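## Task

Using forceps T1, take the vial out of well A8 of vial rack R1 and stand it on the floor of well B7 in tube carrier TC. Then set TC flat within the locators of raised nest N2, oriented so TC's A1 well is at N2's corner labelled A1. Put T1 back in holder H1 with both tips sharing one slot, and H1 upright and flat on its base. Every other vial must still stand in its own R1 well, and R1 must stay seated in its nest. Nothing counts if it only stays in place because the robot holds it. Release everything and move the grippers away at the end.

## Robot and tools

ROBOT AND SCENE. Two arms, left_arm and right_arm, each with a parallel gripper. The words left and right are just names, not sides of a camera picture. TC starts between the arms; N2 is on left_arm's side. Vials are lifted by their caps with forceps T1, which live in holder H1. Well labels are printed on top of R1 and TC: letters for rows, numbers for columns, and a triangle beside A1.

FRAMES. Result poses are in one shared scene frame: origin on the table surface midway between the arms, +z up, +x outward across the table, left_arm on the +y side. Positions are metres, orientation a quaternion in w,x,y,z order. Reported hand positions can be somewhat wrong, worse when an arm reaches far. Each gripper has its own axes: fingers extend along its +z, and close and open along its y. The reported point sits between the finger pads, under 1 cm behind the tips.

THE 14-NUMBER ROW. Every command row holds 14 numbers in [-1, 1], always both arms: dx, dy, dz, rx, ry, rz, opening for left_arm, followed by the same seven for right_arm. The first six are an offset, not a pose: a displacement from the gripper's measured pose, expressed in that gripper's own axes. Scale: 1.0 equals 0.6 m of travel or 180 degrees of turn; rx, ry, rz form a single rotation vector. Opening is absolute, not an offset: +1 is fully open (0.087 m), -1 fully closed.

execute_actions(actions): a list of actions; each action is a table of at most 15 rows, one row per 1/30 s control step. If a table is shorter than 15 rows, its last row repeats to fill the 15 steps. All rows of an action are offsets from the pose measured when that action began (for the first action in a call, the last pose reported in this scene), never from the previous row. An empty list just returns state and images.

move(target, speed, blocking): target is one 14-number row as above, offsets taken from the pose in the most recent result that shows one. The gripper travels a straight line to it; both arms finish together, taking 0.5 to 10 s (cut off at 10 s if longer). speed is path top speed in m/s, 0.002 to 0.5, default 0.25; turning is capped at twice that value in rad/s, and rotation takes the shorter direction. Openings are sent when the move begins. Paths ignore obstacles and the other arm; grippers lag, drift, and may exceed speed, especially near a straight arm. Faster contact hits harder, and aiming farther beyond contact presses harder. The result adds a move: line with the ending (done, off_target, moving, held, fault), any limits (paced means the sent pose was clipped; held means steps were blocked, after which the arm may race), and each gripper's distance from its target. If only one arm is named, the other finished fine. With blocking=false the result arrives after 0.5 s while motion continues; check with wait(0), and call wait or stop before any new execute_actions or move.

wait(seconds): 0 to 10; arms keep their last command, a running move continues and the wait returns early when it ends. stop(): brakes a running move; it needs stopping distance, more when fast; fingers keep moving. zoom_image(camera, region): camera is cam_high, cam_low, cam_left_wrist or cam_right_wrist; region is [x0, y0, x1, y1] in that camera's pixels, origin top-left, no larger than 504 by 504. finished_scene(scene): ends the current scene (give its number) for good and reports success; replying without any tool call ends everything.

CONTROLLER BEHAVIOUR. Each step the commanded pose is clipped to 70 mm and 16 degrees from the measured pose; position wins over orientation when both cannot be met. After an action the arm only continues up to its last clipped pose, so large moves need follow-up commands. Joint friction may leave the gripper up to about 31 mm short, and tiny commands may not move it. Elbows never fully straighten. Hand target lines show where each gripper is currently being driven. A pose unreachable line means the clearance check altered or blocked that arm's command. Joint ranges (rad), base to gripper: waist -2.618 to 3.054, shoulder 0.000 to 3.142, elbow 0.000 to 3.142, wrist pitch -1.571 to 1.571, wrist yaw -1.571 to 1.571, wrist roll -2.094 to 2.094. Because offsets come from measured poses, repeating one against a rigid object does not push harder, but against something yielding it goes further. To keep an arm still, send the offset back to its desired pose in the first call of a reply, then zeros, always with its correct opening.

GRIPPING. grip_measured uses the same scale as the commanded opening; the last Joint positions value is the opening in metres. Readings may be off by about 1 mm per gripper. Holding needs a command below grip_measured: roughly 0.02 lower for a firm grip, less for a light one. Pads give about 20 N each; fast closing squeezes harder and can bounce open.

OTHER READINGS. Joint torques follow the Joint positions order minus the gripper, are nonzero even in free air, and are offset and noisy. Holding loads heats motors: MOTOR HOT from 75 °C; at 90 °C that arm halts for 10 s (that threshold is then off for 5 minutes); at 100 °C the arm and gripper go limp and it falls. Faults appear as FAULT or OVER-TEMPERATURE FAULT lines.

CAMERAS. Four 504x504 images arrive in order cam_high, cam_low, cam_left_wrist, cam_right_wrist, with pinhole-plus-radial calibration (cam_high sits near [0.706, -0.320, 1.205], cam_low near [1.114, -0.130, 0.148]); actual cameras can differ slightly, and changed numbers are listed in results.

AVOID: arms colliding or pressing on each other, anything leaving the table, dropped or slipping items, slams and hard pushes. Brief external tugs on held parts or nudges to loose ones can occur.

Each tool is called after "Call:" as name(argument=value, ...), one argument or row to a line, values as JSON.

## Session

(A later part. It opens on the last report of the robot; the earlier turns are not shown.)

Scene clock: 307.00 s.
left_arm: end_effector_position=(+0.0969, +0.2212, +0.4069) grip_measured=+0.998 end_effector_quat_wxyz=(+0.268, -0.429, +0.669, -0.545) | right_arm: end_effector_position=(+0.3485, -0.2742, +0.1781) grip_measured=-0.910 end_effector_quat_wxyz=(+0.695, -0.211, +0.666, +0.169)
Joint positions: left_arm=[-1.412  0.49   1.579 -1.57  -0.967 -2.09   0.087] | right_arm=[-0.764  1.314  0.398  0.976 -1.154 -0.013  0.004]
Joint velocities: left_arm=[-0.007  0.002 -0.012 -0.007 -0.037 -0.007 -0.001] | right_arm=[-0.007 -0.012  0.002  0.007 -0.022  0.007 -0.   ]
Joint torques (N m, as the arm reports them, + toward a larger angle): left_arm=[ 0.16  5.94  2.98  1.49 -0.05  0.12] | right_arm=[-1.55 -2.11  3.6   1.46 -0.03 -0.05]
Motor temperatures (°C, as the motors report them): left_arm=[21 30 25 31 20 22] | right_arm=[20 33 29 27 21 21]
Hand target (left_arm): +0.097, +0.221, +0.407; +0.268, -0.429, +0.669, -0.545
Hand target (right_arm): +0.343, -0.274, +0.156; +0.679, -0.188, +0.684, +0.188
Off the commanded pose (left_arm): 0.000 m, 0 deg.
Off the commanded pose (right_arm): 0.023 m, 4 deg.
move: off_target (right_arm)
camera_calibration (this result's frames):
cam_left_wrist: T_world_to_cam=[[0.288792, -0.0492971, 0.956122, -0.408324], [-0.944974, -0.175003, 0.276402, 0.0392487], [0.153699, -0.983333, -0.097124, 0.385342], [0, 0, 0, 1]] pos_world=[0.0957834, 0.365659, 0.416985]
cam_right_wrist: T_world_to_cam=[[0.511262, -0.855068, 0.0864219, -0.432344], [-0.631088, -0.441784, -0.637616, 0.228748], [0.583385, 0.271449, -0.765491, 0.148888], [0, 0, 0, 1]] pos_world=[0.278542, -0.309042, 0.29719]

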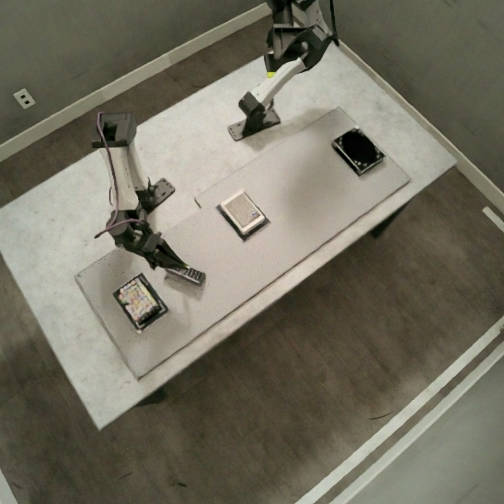

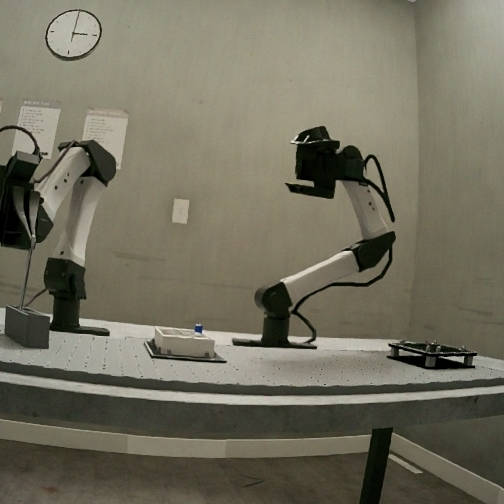

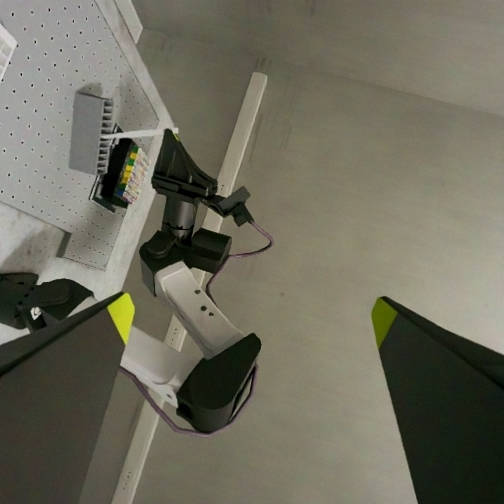

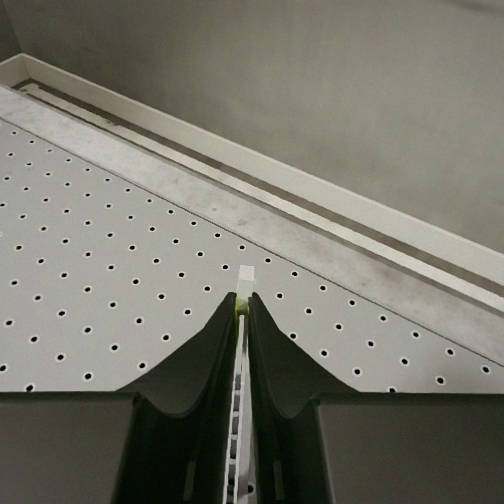

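Call:
move(
  target=[0,0,0,0,0,0,1,0,0,0,0,0,0,-0.4],
)

Call:
move(
  target=[0.19,0.323,0.53,-0.391,0.192,0.308,1,-0.03,0,-0.15,0,0,0,-0.4],
  speed=0.2,
)

Scene clock: 308.60 s.
left_arm: end_effector_position=(+0.0969, +0.2212, +0.4069) grip_measured=+0.998 end_effector_quat_wxyz=(+0.268, -0.429, +0.669, -0.545) | right_arm: end_effector_position=(+0.3484, -0.2741, +0.1783) grip_measured=-0.400 end_effector_quat_wxyz=(+0.696, -0.211, +0.665, +0.169)
Joint positions: left_arm=[-1.412  0.49   1.579 -1.57  -0.967 -2.09   0.087] | right_arm=[-0.764  1.314  0.397  0.979 -1.155 -0.012  0.026]
Joint velocities: left_arm=[ 0.007  0.002 -0.012  0.007  0.037 -0.037  0.   ] | right_arm=[ 0.017 -0.007 -0.002 -0.037 -0.022 -0.051 -0.   ]
Joint torques (N m, as the arm reports them, + toward a larger angle): left_arm=[-0.02  6.09  2.95  1.52 -0.03  0.13] | right_arm=[-0.68 -4.65  6.63  1.58 -0.05 -0.09]
Motor temperatures (°C, as the motors report them): left_arm=[21 30 25 31 20 22] | right_arm=[20 32 29 27 21 21]
Hand target (left_arm): +0.097, +0.221, +0.407; +0.268, -0.429, +0.669, -0.545
Hand target (right_arm): +0.348, -0.274, +0.178; +0.695, -0.211, +0.666, +0.169
Off the commanded pose (left_arm): 0.000 m, 0 deg.
Off the commanded pose (right_arm): 0.000 m, 0 deg.
move: done
camera_calibration (this result's frames):
cam_left_wrist: T_world_to_cam=[[0.288792, -0.0492971, 0.956122, -0.408324], [-0.944974, -0.175003, 0.276402, 0.0392487], [0.153699, -0.983333, -0.097124, 0.385342], [0, 0, 0, 1]] pos_world=[0.0957834, 0.365659, 0.416985]
cam_right_wrist: T_world_to_cam=[[0.511828, -0.854632, 0.0873812, -0.432477], [-0.629938, -0.442518, -0.638245, 0.228411], [0.584132, 0.271627, -0.764858, 0.148715], [0, 0, 0, 1]] pos_world=[0.278369, -0.308928, 0.297318]

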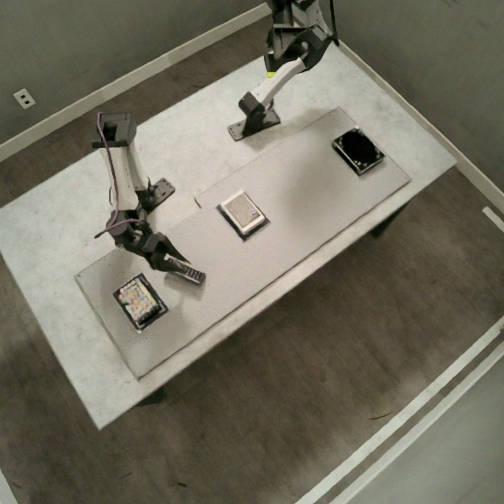

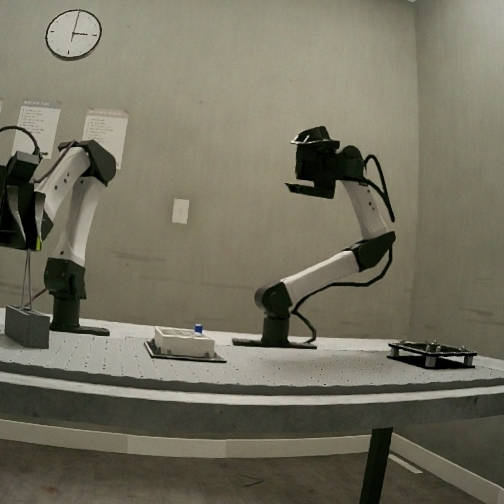

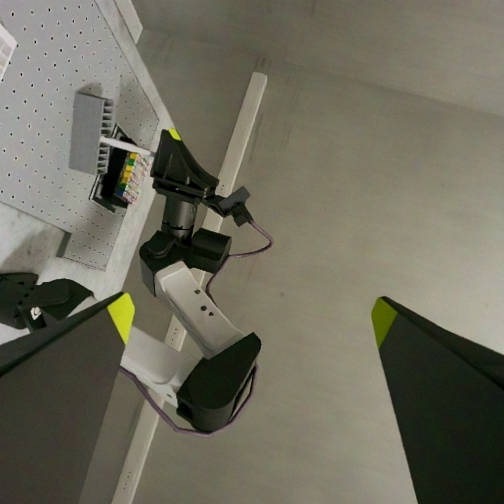

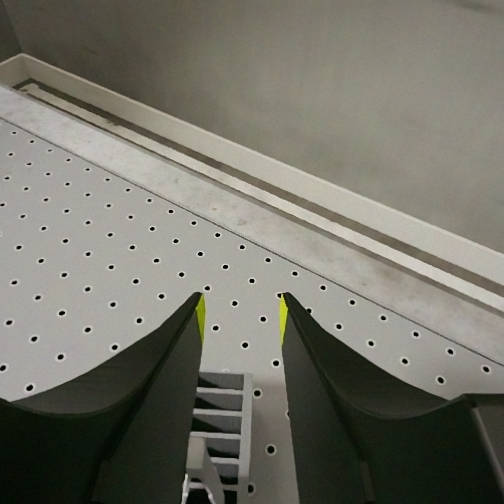

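Scene clock: 313.20 s.
left_arm: end_effector_position=(+0.2529, -0.0269, +0.1656) grip_measured=+0.998 end_effector_quat_wxyz=(+0.028, -0.022, +0.999, -0.041) | right_arm: end_effector_position=(+0.2758, -0.3240, +0.1975) grip_measured=-0.400 end_effector_quat_wxyz=(+0.691, -0.216, +0.671, +0.160)
Joint positions: left_arm=[-0.558  2.157  2.251 -1.568  0.023 -0.758  0.087] | right_arm=[-1.165  1.21   0.377  1.088 -1.549  0.171  0.026]
Joint velocities: left_arm=[ 0.002  0.007 -0.002  0.007 -0.037  0.066 -0.   ] | right_arm=[-0.012 -0.017  0.002  0.081 -0.066 -0.007 -0.   ]
Joint torques (N m, as the arm reports them, + toward a larger angle): left_arm=[-0.63 -9.49  8.42  0.49  0.07  0.1 ] | right_arm=[-1.25 -4.58  4.25  1.35 -0.06  0.01]
Motor temperatures (°C, as the motors report them): left_arm=[21 30 26 30 20 22] | right_arm=[20 32 29 27 21 21]
Hand target (left_arm): +0.251, -0.028, +0.160; +0.021, -0.012, +0.999, -0.030
Hand target (right_arm): +0.271, -0.319, +0.193; +0.688, -0.213, +0.673, +0.166
Off the commanded pose (left_arm): 0.016 m, 6 deg.
Off the commanded pose (right_arm): 0.007 m, 1 deg.
joint sent to its limit (left arm) — the command would take joint 4 (wrist pitch) past its lower limit, so that joint was sent only as far as its limit.
move: off_target (left_arm); limits=paced
camera_calibration (this result's frames):
cam_left_wrist: T_world_to_cam=[[0.0376584, -0.996808, 0.0704028, -0.0502206], [-0.685785, 0.0254638, 0.727359, 0.0751432], [-0.726829, -0.0756723, -0.682637, 0.438029], [0, 0, 0, 1]] pos_world=[0.371796, -0.018827, 0.247894]
cam_right_wrist: T_world_to_cam=[[0.506597, -0.856061, 0.102558, -0.441646], [-0.638751, -0.452546, -0.622254, 0.168871], [0.5791, 0.249723, -0.776068, 0.215903], [0, 0, 0, 1]] pos_world=[0.206574, -0.355571, 0.317931]

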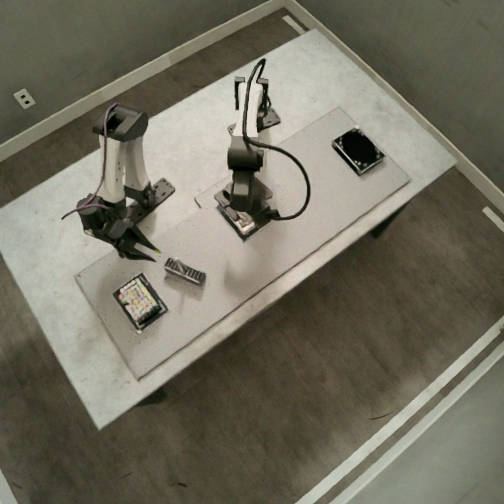

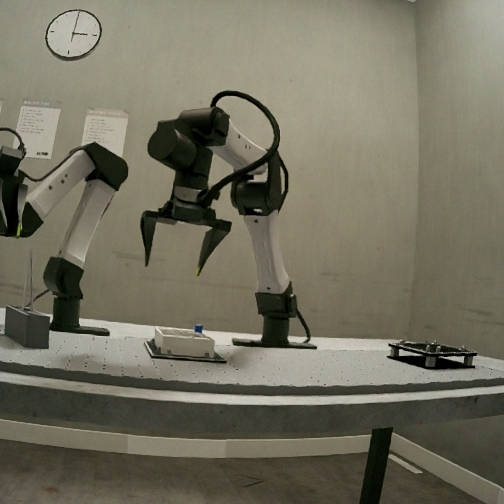

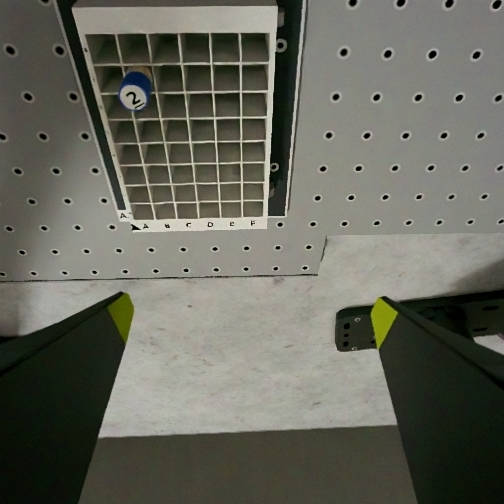

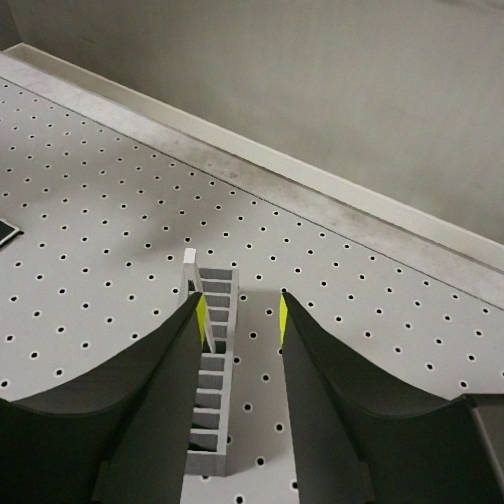

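Call:
move(
  target=[-0.02,0.045,0.14,-0.027,0.018,0,1,0,0,0,0,0,0,-0.4],
  speed=0.1,
)

Scene clock: 315.00 s.
left_arm: end_effector_position=(+0.2694, -0.0120, +0.0962) grip_measured=+0.998 end_effector_quat_wxyz=(+0.012, -0.024, +1.000, -0.012) | right_arm: end_effector_position=(+0.2756, -0.3237, +0.1979) grip_measured=-0.400 end_effector_quat_wxyz=(+0.691, -0.217, +0.671, +0.160)
Joint positions: left_arm=[-0.514  2.182  2.008 -1.363  0.004 -0.716  0.087] | right_arm=[-1.165  1.21   0.377  1.094 -1.551  0.175  0.026]
Joint velocities: left_arm=[-0.007 -0.017 -0.002  0.037  0.051  0.051  0.001] | right_arm=[-0.002  0.002 -0.017 -0.007 -0.051 -0.022  0.   ]
Joint torques (N m, as the arm reports them, + toward a larger angle): left_arm=[ 0.85 -9.6   5.48  0.56  0.03  0.16] | right_arm=[-0.41 -3.35  6.48  1.22  0.09 -0.03]
Motor temperatures (°C, as the motors report them): left_arm=[21 30 26 30 20 22] | right_arm=[20 32 29 27 21 21]
Hand target (left_arm): +0.270, -0.006, +0.082; -0.001, -0.023, +1.000, +0.001
Hand target (right_arm): +0.276, -0.324, +0.198; +0.691, -0.216, +0.671, +0.160
Off the commanded pose (left_arm): 0.017 m, 2 deg.
Off the commanded pose (right_arm): 0.000 m, 0 deg.
move: off_target (left_arm)
camera_calibration (this result's frames):
cam_left_wrist: T_world_to_cam=[[0.0422654, -0.999016, 0.0134747, -0.0269349], [-0.660334, -0.0178105, 0.750761, 0.126923], [-0.749781, -0.040629, -0.660437, 0.408335], [0, 0, 0, 1]] pos_world=[0.391112, -0.00805751, 0.174753]
cam_right_wrist: T_world_to_cam=[[0.507844, -0.855184, 0.103705, -0.441647], [-0.637848, -0.454205, -0.621971, 0.16827], [0.579003, 0.249716, -0.776142, 0.216259], [0, 0, 0, 1]] pos_world=[0.206404, -0.355264, 0.318307]

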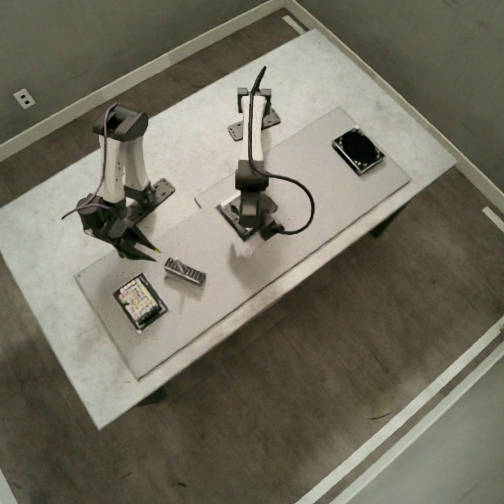

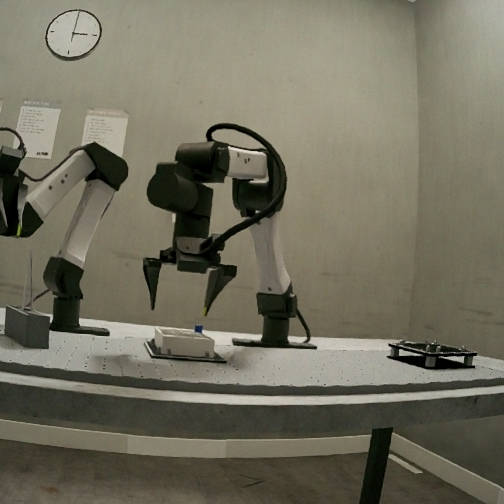

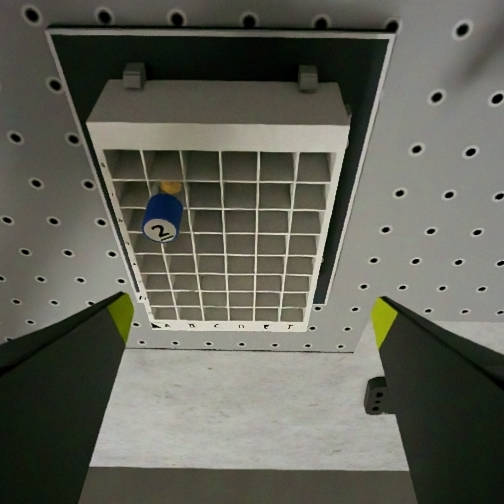

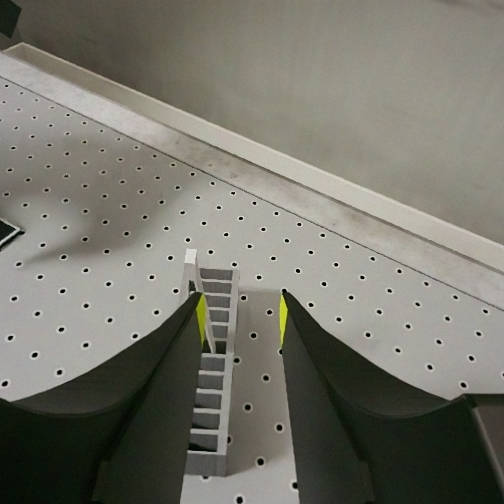

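Call:
move(
  target=[0.01,0.03,0.035,-0.008,0.008,0,1,0,0,0,0,0,0,-0.4],
  speed=0.04,
)

Scene clock: 316.47 s.
left_arm: end_effector_position=(+0.2632, -0.0006, +0.0748) grip_measured=+0.998 end_effector_quat_wxyz=(-0.002, -0.025, +1.000, -0.001) | right_arm: end_effector_position=(+0.2756, -0.3237, +0.1979) grip_measured=-0.400 end_effector_quat_wxyz=(+0.691, -0.217, +0.671, +0.160)
Joint positions: left_arm=[-0.502  2.167  1.895 -1.302  0.004 -0.705  0.087] | right_arm=[-1.165  1.21   0.377  1.094 -1.551  0.175  0.026]
Joint velocities: left_arm=[-0.012 -0.012 -0.007 -0.022  0.095 -0.081 -0.001] | right_arm=[-0.012 -0.002 -0.007  0.007 -0.022 -0.022  0.001]
Joint torques (N m, as the arm reports them, + toward a larger angle): left_arm=[  0.84 -12.45   5.31   0.51   0.08   0.17] | right_arm=[-0.56 -3.28  6.55  1.28  0.08 -0.05]
Motor temperatures (°C, as the motors report them): left_arm=[21 31 26 30 20 22] | right_arm=[20 32 29 27 21 21]
Hand target (left_arm): +0.264, +0.005, +0.075; -0.001, -0.024, +1.000, -0.000
Hand target (right_arm): +0.276, -0.324, +0.198; +0.691, -0.217, +0.671, +0.160
Off the commanded pose (left_arm): 0.006 m, 0 deg.
Off the commanded pose (right_arm): 0.000 m, 0 deg.
move: done
camera_calibration (this result's frames):
cam_left_wrist: T_world_to_cam=[[0.0434563, -0.999004, -0.0101055, -0.0135639], [-0.638693, -0.0355581, 0.768639, 0.132071], [-0.768233, -0.0269479, -0.639603, 0.393291], [0, 0, 0, 1]] pos_world=[0.387081, 0.00174414, 0.149898]
cam_right_wrist: T_world_to_cam=[[0.507844, -0.855184, 0.103705, -0.441647], [-0.637848, -0.454205, -0.621971, 0.16827], [0.579003, 0.249716, -0.776142, 0.216259], [0, 0, 0, 1]] pos_world=[0.206404, -0.355264, 0.318307]

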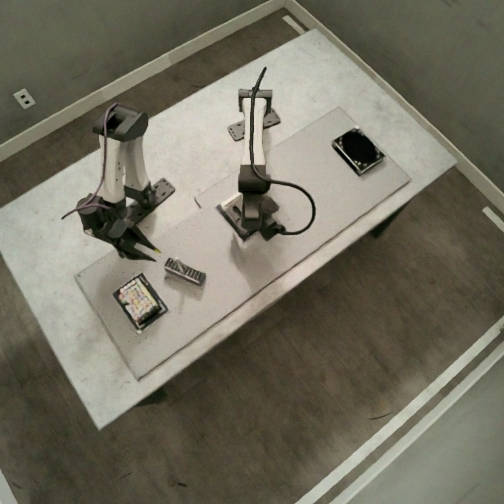

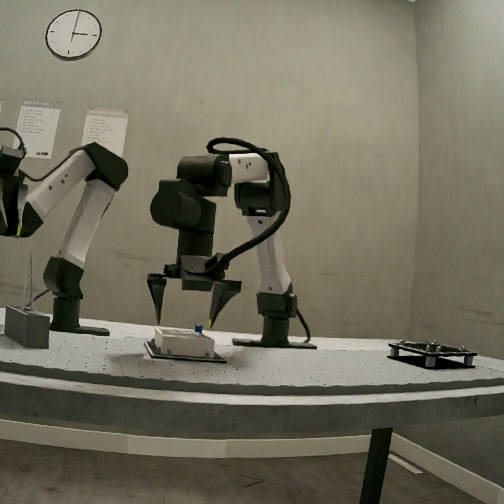

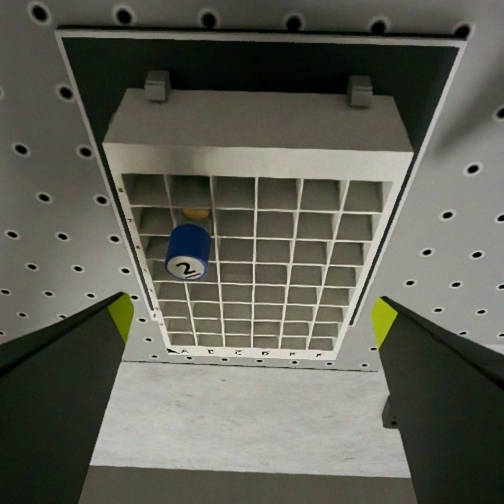

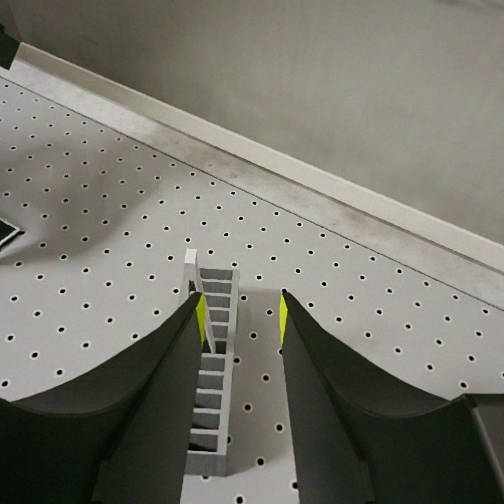

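Call:
move(
  target=[0.005,0,0.075,0,0,0,1,0,0,0,0,0,0,-0.4],
  speed=0.02,
)

Call:
move(
  target=[0,0,0,0,0,0,0.7,0,0,0,0,0,0,-0.4],
)

Scene clock: 319.70 s.
left_arm: end_effector_position=(+0.2651, -0.0019, +0.0408) grip_measured=+0.998 end_effector_quat_wxyz=(+0.006, -0.024, +1.000, -0.008) | right_arm: end_effector_position=(+0.2756, -0.3237, +0.1979) grip_measured=-0.400 end_effector_quat_wxyz=(+0.691, -0.217, +0.671, +0.160)
Joint positions: left_arm=[-0.502  2.167  1.762 -1.147  0.004 -0.704  0.087] | right_arm=[-1.165  1.21   0.377  1.094 -1.551  0.175  0.026]
Joint velocities: left_arm=[-0.007  0.007  0.012  0.066 -0.007  0.022  0.   ] | right_arm=[ 0.002 -0.012  0.007 -0.11   0.022 -0.081 -0.   ]
Joint torques (N m, as the arm reports them, + toward a larger angle): left_arm=[ -0.14 -10.35   5.18   0.59   0.12  -0.01] | right_arm=[-0.51 -3.25  6.61  1.19  0.06 -0.03]
Motor temperatures (°C, as the motors report them): left_arm=[21 33 26 29 20 22] | right_arm=[20 32 29 26 21 21]
Hand target (left_arm): +0.261, -0.000, +0.030; -0.002, -0.024, +1.000, -0.001
Hand target (right_arm): +0.276, -0.324, +0.198; +0.691, -0.217, +0.671, +0.160
Off the commanded pose (left_arm): 0.012 m, 1 deg.
Off the commanded pose (right_arm): 0.000 m, 0 deg.
move: off_target (left_arm)
camera_calibration (this result's frames):
cam_left_wrist: T_world_to_cam=[[0.0431341, -0.999062, 0.00383955, -0.0157774], [-0.652267, -0.0252499, 0.757568, 0.16337], [-0.756761, -0.0351815, -0.652744, 0.370416], [0, 0, 0, 1]] pos_world=[0.387558, 0.00139428, 0.118083]
cam_right_wrist: T_world_to_cam=[[0.507844, -0.855184, 0.103705, -0.441647], [-0.637848, -0.454205, -0.621971, 0.16827], [0.579003, 0.249716, -0.776142, 0.216259], [0, 0, 0, 1]] pos_world=[0.206404, -0.355264, 0.318307]

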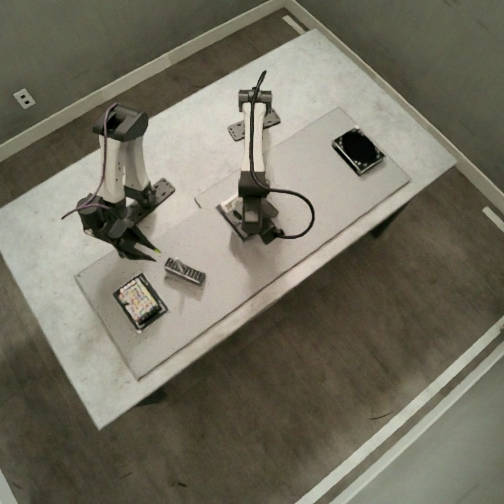

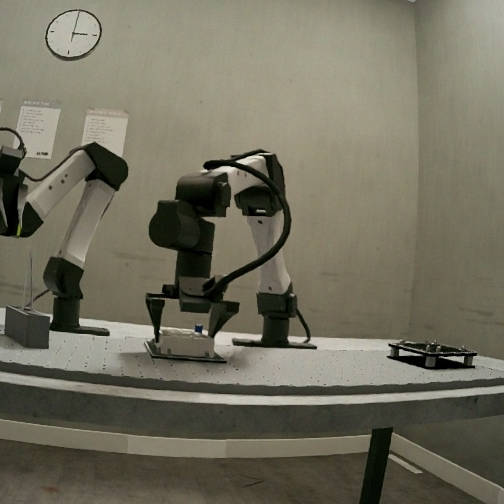

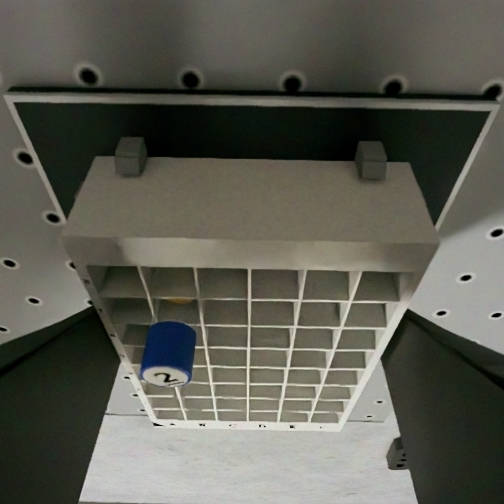

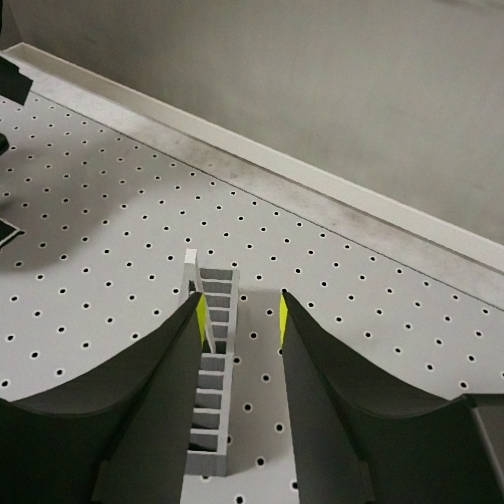

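Scene clock: 320.20 s.
left_arm: end_effector_position=(+0.2646, -0.0009, +0.0409) grip_measured=+0.943 end_effector_quat_wxyz=(+0.006, -0.024, +1.000, -0.005) | right_arm: end_effector_position=(+0.2756, -0.3237, +0.1979) grip_measured=-0.400 end_effector_quat_wxyz=(+0.691, -0.217, +0.671, +0.160)
Joint positions: left_arm=[-0.502  2.167  1.762 -1.151  0.001 -0.703  0.085] | right_arm=[-1.165  1.21   0.377  1.094 -1.551  0.175  0.026]
Joint velocities: left_arm=[-0.022  0.022 -0.012  0.007 -0.022 -0.022 -0.   ] | right_arm=[ 0.002  0.012  0.002  0.022 -0.007  0.037 -0.   ]
Joint torques (N m, as the arm reports them, + toward a larger angle): left_arm=[  0.2  -11.38   7.27   0.49   0.14   0.01] | right_arm=[-0.5  -3.34  6.51  1.25  0.06 -0.06]
Motor temperatures (°C, as the motors report them): left_arm=[21 33 26 29 20 22] | right_arm=[20 32 29 26 21 21]
Hand target (left_arm): +0.265, -0.002, +0.041; +0.006, -0.024, +1.000, -0.008
Hand target (right_arm): +0.276, -0.324, +0.198; +0.691, -0.217, +0.671, +0.160
Off the commanded pose (left_arm): 0.001 m, 0 deg.
Off the commanded pose (right_arm): 0.000 m, 0 deg.
move: done
camera_calibration (this result's frames):
cam_left_wrist: T_world_to_cam=[[0.0420405, -0.999116, -0.000671764, -0.0142849], [-0.65125, -0.027913, 0.75835, 0.162762], [-0.757698, -0.0314439, -0.651847, 0.370329], [0, 0, 0, 1]] pos_world=[0.387197, 0.0019155, 0.117958]
cam_right_wrist: T_world_to_cam=[[0.507844, -0.855184, 0.103705, -0.441647], [-0.637848, -0.454205, -0.621971, 0.16827], [0.579003, 0.249716, -0.776142, 0.216259], [0, 0, 0, 1]] pos_world=[0.206404, -0.355264, 0.318307]

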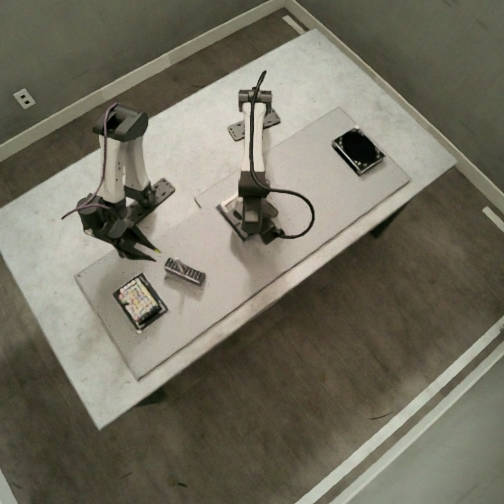

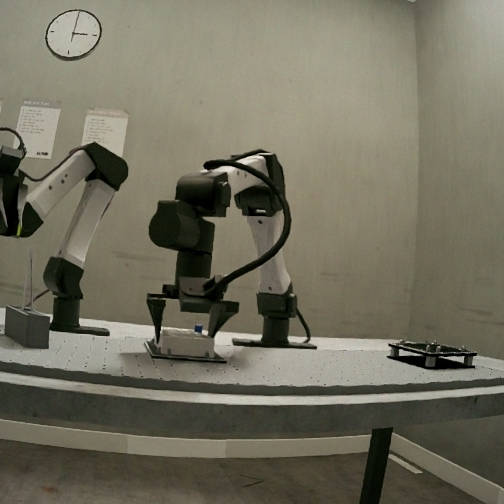

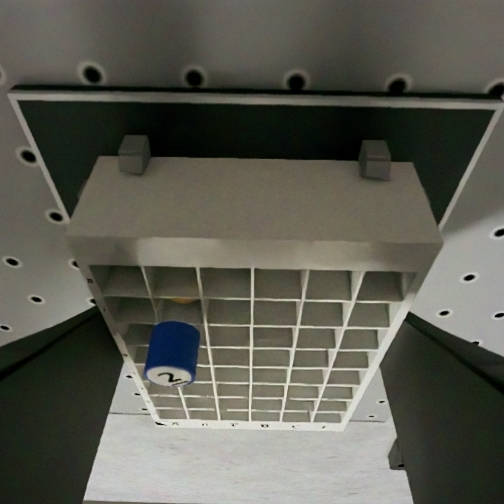

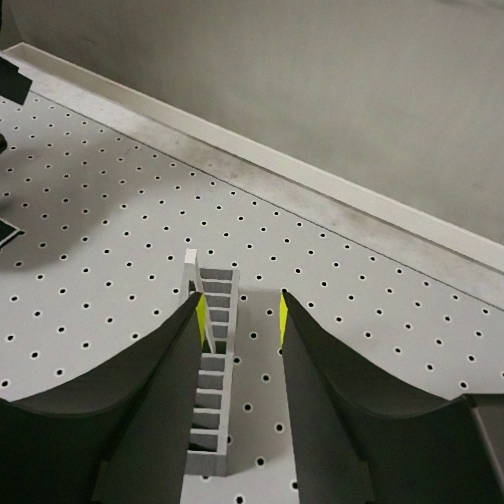

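Call:
move(
  target=[0,0,-0.16,0,0,0,0.9,0,0,0,0,0,0,-0.4],
  speed=0.08,
)

Call:
move(
  target=[-0.06,0.68,0,0,0,0,0.9,0,0,0,0,0,0,-0.4],
  speed=0.15,
)

Call:
zoom_image(
  camera="cam_high",
  region=[300,90,420,200],
)

Scene clock: 322.47 s.
left_arm: end_effector_position=(+0.2635, +0.0003, +0.1312) grip_measured=+0.943 end_effector_quat_wxyz=(+0.006, -0.024, +1.000, -0.005) | right_arm: end_effector_position=(+0.2756, -0.3237, +0.1979) grip_measured=-0.400 end_effector_quat_wxyz=(+0.691, -0.217, +0.671, +0.160)
Joint positions: left_arm=[-0.502  2.167  2.122 -1.512 -0.    -0.703  0.085] | right_arm=[-1.165  1.21   0.377  1.094 -1.551  0.175  0.026]
Joint velocities: left_arm=[-0.022 -0.012 -0.012 -0.022  0.022  0.037  0.   ] | right_arm=[-0.022  0.002 -0.012  0.095 -0.007  0.022  0.   ]
Joint torques (N m, as the arm reports them, + toward a larger angle): left_arm=[ -0.27 -11.48   8.69   0.33   0.15  -0.02] | right_arm=[-0.58 -3.32  6.55  1.26  0.09 -0.02]
Motor temperatures (°C, as the motors report them): left_arm=[21 34 27 29 20 22] | right_arm=[20 32 29 26 21 21]
Hand target (left_arm): +0.261, -0.000, +0.137; +0.006, -0.024, +1.000, -0.006
Hand target (right_arm): +0.276, -0.324, +0.198; +0.691, -0.217, +0.671, +0.160
Off the commanded pose (left_arm): 0.006 m, 0 deg.
Off the commanded pose (right_arm): 0.000 m, 0 deg.
move: done
camera_calibration (this result's frames):
cam_left_wrist: T_world_to_cam=[[0.0420646, -0.999112, -0.00233106, -0.0127615], [-0.651496, -0.029198, 0.75809, 0.0936716], [-0.757485, -0.03037, -0.652146, 0.428366], [0, 0, 0, 1]] pos_world=[0.386045, 0.00299433, 0.208316]
cam_right_wrist: T_world_to_cam=[[0.507844, -0.855184, 0.103705, -0.441647], [-0.637848, -0.454205, -0.621971, 0.16827], [0.579003, 0.249716, -0.776142, 0.216259], [0, 0, 0, 1]] pos_world=[0.206404, -0.355264, 0.318307]

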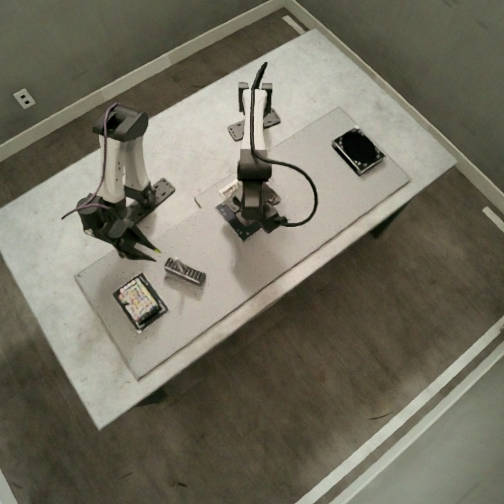

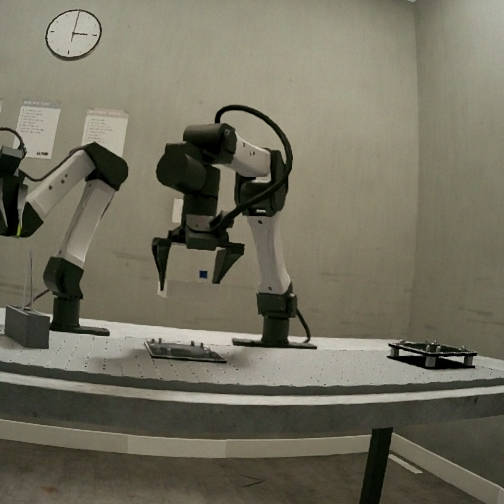

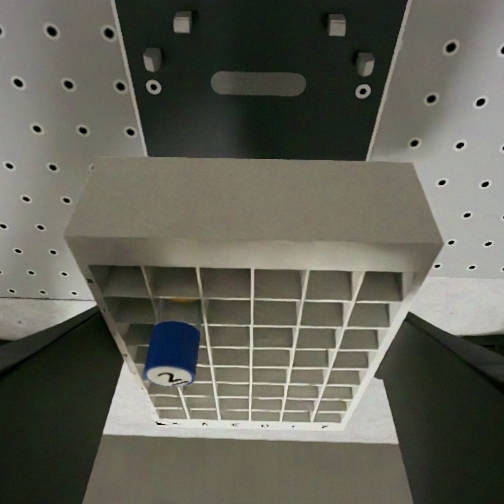

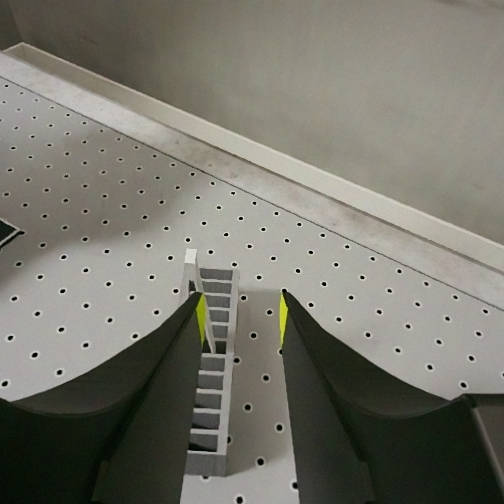

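Scene clock: 325.70 s.
left_arm: end_effector_position=(+0.2856, +0.4031, +0.1323) grip_measured=+0.943 end_effector_quat_wxyz=(+0.024, -0.029, +0.999, -0.005) | right_arm: end_effector_position=(+0.2756, -0.3237, +0.1979) grip_measured=-0.400 end_effector_quat_wxyz=(+0.691, -0.217, +0.671, +0.160)
Joint positions: left_arm=[ 0.561  1.971  1.837 -1.396  0.028  0.348  0.085] | right_arm=[-1.165  1.21   0.377  1.094 -1.551  0.175  0.026]
Joint velocities: left_arm=[-0.007 -0.007 -0.002 -0.081  0.007  0.066  0.   ] | right_arm=[-0.002  0.012  0.007  0.037  0.007 -0.022  0.001]
Joint torques (N m, as the arm reports them, + toward a larger angle): left_arm=[ 0.27 -8.06  8.87  0.36  0.23  0.14] | right_arm=[-0.61 -3.47  6.37  1.24  0.07 -0.05]
Motor temperatures (°C, as the motors report them): left_arm=[21 35 27 28 20 22] | right_arm=[20 31 29 26 21 21]
Hand target (left_arm): +0.285, +0.404, +0.129; +0.013, -0.024, +1.000, -0.011
Hand target (right_arm): +0.276, -0.324, +0.198; +0.691, -0.217, +0.671, +0.160
Off the commanded pose (left_arm): 0.010 m, 2 deg.
Off the commanded pose (right_arm): 0.000 m, 0 deg.
move: done
camera_calibration (this result's frames):
cam_left_wrist: T_world_to_cam=[[0.0534985, -0.998568, 0.0000569769, 0.38494], [-0.678611, -0.0363149, 0.7336, 0.132895], [-0.732547, -0.0392852, -0.679582, 0.458216], [0, 0, 0, 1]] pos_world=[0.405255, 0.407216, 0.213882]
cam_right_wrist: T_world_to_cam=[[0.507844, -0.855184, 0.103705, -0.441647], [-0.637848, -0.454205, -0.621971, 0.16827], [0.579003, 0.249716, -0.776142, 0.216259], [0, 0, 0, 1]] pos_world=[0.206404, -0.355264, 0.318307]

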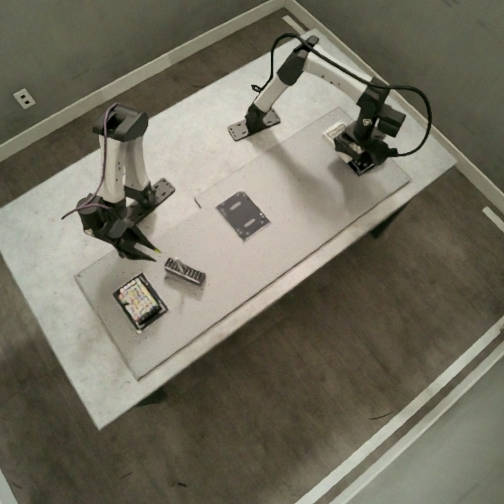

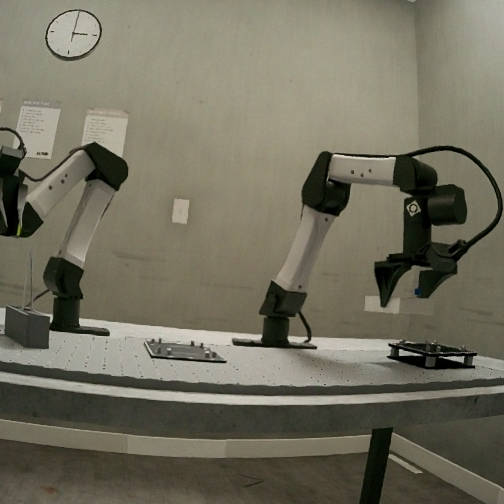

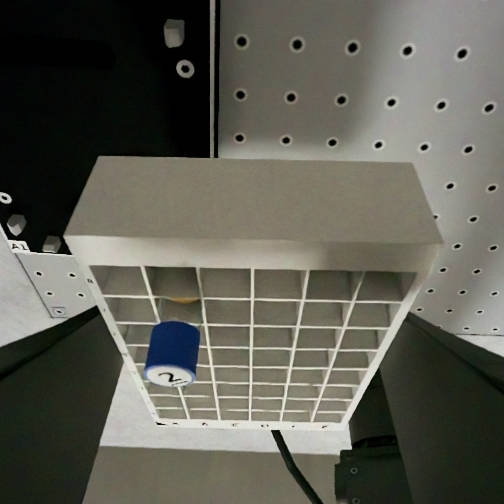

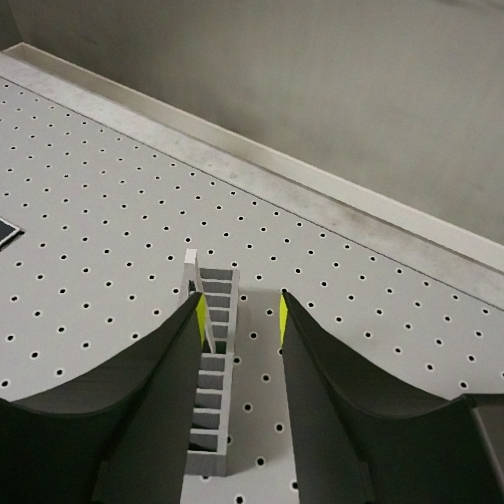

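Region (300, 90, 420, 200) of cam_high's 504x504 image, scaled by 4.200, with more detail than that image has; it fills the top 462 rows of this view, and the rest is white.

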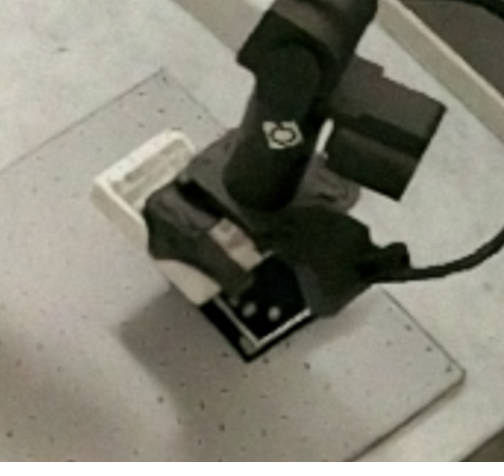

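Call:
move(
  target=[-0.045,0.12,0.06,0,0.015,0,0.9,0,0,0,0,0,0,-0.4],
  speed=0.06,
)

Scene clock: 328.07 s.
left_arm: end_effector_position=(+0.3159, +0.4721, +0.1024) grip_measured=+0.943 end_effector_quat_wxyz=(+0.016, -0.031, +0.999, -0.004) | right_arm: end_effector_position=(+0.2756, -0.3237, +0.1979) grip_measured=-0.400 end_effector_quat_wxyz=(+0.691, -0.217, +0.671, +0.160)
Joint positions: left_arm=[ 0.675  2.25   2.145 -1.442  0.022  0.46   0.085] | right_arm=[-1.165  1.21   0.377  1.094 -1.551  0.175  0.026]
Joint velocities: left_arm=[-0.007  0.002  0.012 -0.007  0.081 -0.037 -0.001] | right_arm=[ 0.007 -0.007  0.002  0.037 -0.037 -0.007  0.001]
Joint torques (N m, as the arm reports them, + toward a larger angle): left_arm=[  0.69 -10.35   8.74   0.33   0.11   0.16] | right_arm=[-0.54 -3.5   6.46  1.24  0.03 -0.09]
Motor temperatures (°C, as the motors report them): left_arm=[21 36 27 28 20 22] | right_arm=[20 31 29 26 21 21]
Hand target (left_arm): +0.312, +0.476, +0.099; +0.003, -0.030, +1.000, -0.006
Hand target (right_arm): +0.276, -0.324, +0.198; +0.691, -0.217, +0.671, +0.160
Off the commanded pose (left_arm): 0.009 m, 2 deg.
Off the commanded pose (right_arm): 0.000 m, 0 deg.
move: done
camera_calibration (this result's frames):
cam_left_wrist: T_world_to_cam=[[0.0564276, -0.998402, -0.0030031, 0.451615], [-0.665528, -0.0398561, 0.745308, 0.174219], [-0.744237, -0.0400573, -0.666713, 0.465554], [0, 0, 0, 1]] pos_world=[0.436947, 0.476486, 0.181901]
cam_right_wrist: T_world_to_cam=[[0.507844, -0.855184, 0.103705, -0.441647], [-0.637848, -0.454205, -0.621971, 0.16827], [0.579003, 0.249716, -0.776142, 0.216259], [0, 0, 0, 1]] pos_world=[0.206404, -0.355264, 0.318307]

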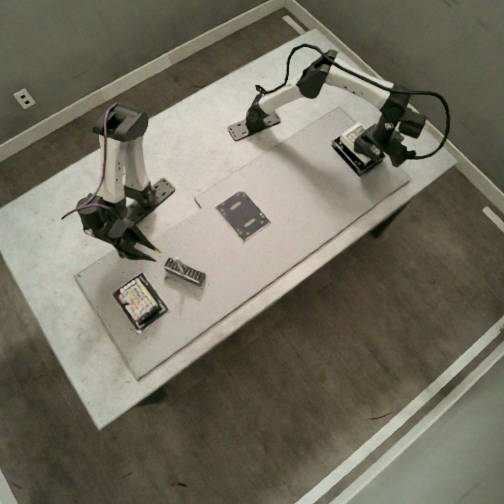

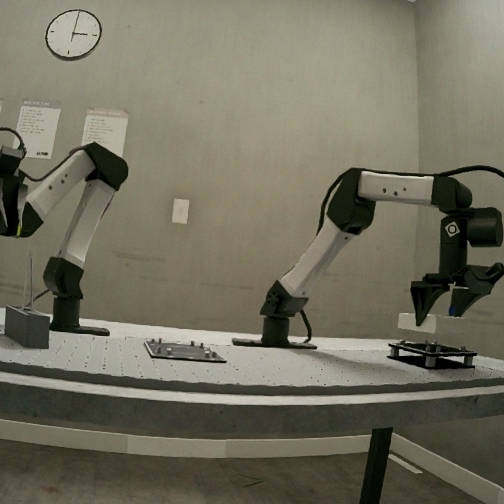

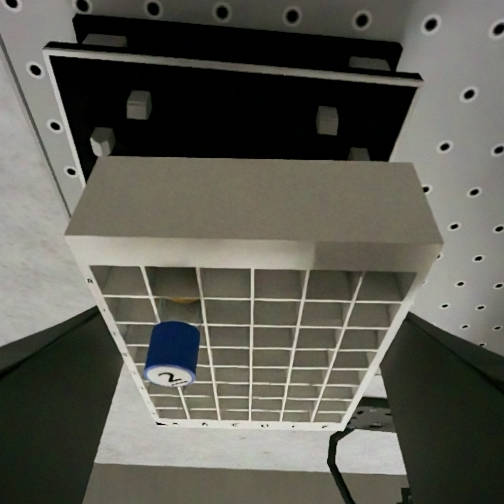

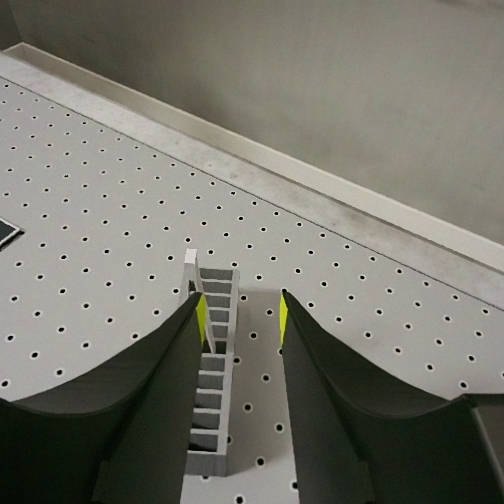

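Call:
move(
  target=[0.005,0.015,0.035,0,0.01,0.03,0.9,0,0,0,0,0,0,-0.4],
  speed=0.03,
)

Scene clock: 330.47 s.
left_arm: end_effector_position=(+0.3191, +0.4785, +0.0961) grip_measured=+0.943 end_effector_quat_wxyz=(+0.021, +0.013, +1.000, +0.002) | right_arm: end_effector_position=(+0.2756, -0.3237, +0.1979) grip_measured=-0.400 end_effector_quat_wxyz=(+0.691, -0.217, +0.671, +0.160)
Joint positions: left_arm=[ 0.675  2.25   2.122 -1.405  0.018  0.548  0.085] | right_arm=[-1.165  1.21   0.377  1.094 -1.551  0.175  0.026]
Joint velocities: left_arm=[-0.007 -0.002  0.007  0.022 -0.037 -0.037 -0.   ] | right_arm=[ 0.002 -0.007 -0.002 -0.037 -0.022  0.037 -0.   ]
Joint torques (N m, as the arm reports them, + toward a larger angle): left_arm=[  0.63 -10.25   5.45   0.55   0.12   0.15] | right_arm=[-0.66 -3.4   6.48  1.26  0.08 -0.08]
Motor temperatures (°C, as the motors report them): left_arm=[21 36 27 28 20 22] | right_arm=[20 31 29 26 21 21]
Hand target (left_arm): +0.313, +0.481, +0.082; +0.000, +0.016, +1.000, -0.004
Hand target (right_arm): +0.276, -0.324, +0.198; +0.691, -0.217, +0.671, +0.160
Off the commanded pose (left_arm): 0.016 m, 2 deg.
Off the commanded pose (right_arm): 0.000 m, 0 deg.
move: off_target (left_arm)
camera_calibration (this result's frames):
cam_left_wrist: T_world_to_cam=[[-0.0317507, -0.999358, -0.0165767, 0.487716], [-0.674283, 0.00917434, 0.738416, 0.161252], [-0.73779, 0.0346226, -0.674142, 0.426936], [0, 0, 0, 1]] pos_world=[0.439204, 0.471142, 0.176829]
cam_right_wrist: T_world_to_cam=[[0.507844, -0.855184, 0.103705, -0.441647], [-0.637848, -0.454205, -0.621971, 0.16827], [0.579003, 0.249716, -0.776142, 0.216259], [0, 0, 0, 1]] pos_world=[0.206404, -0.355264, 0.318307]

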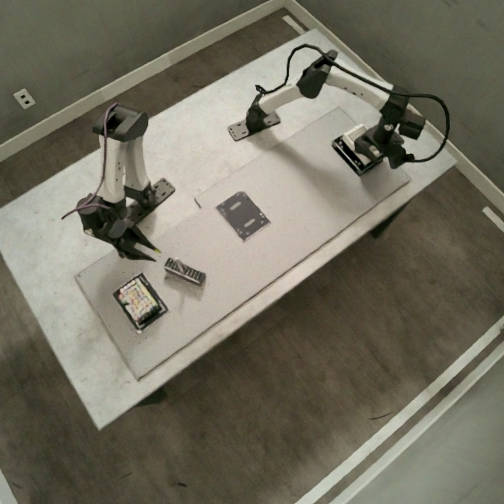

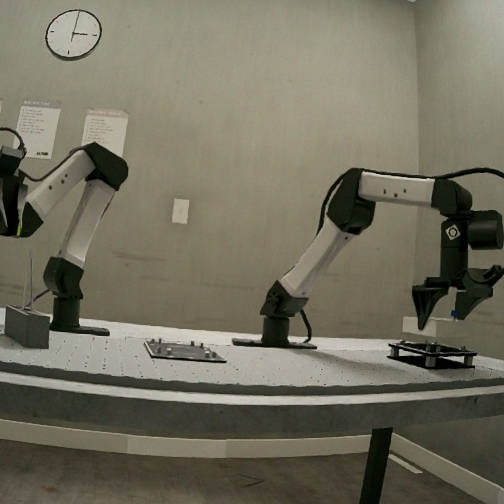

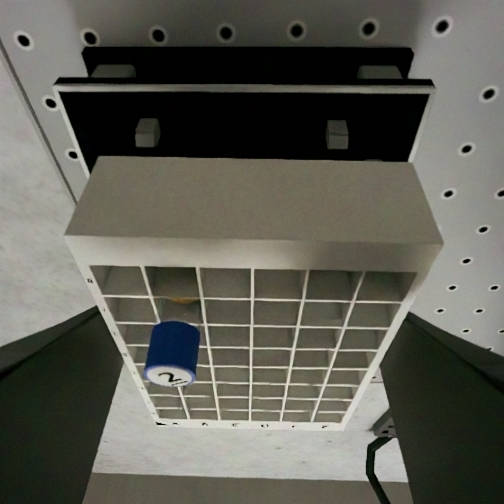

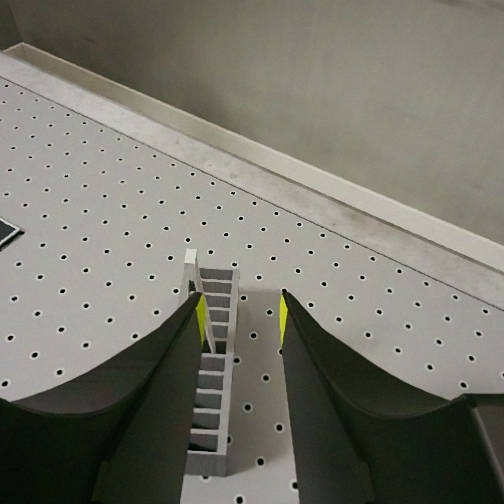

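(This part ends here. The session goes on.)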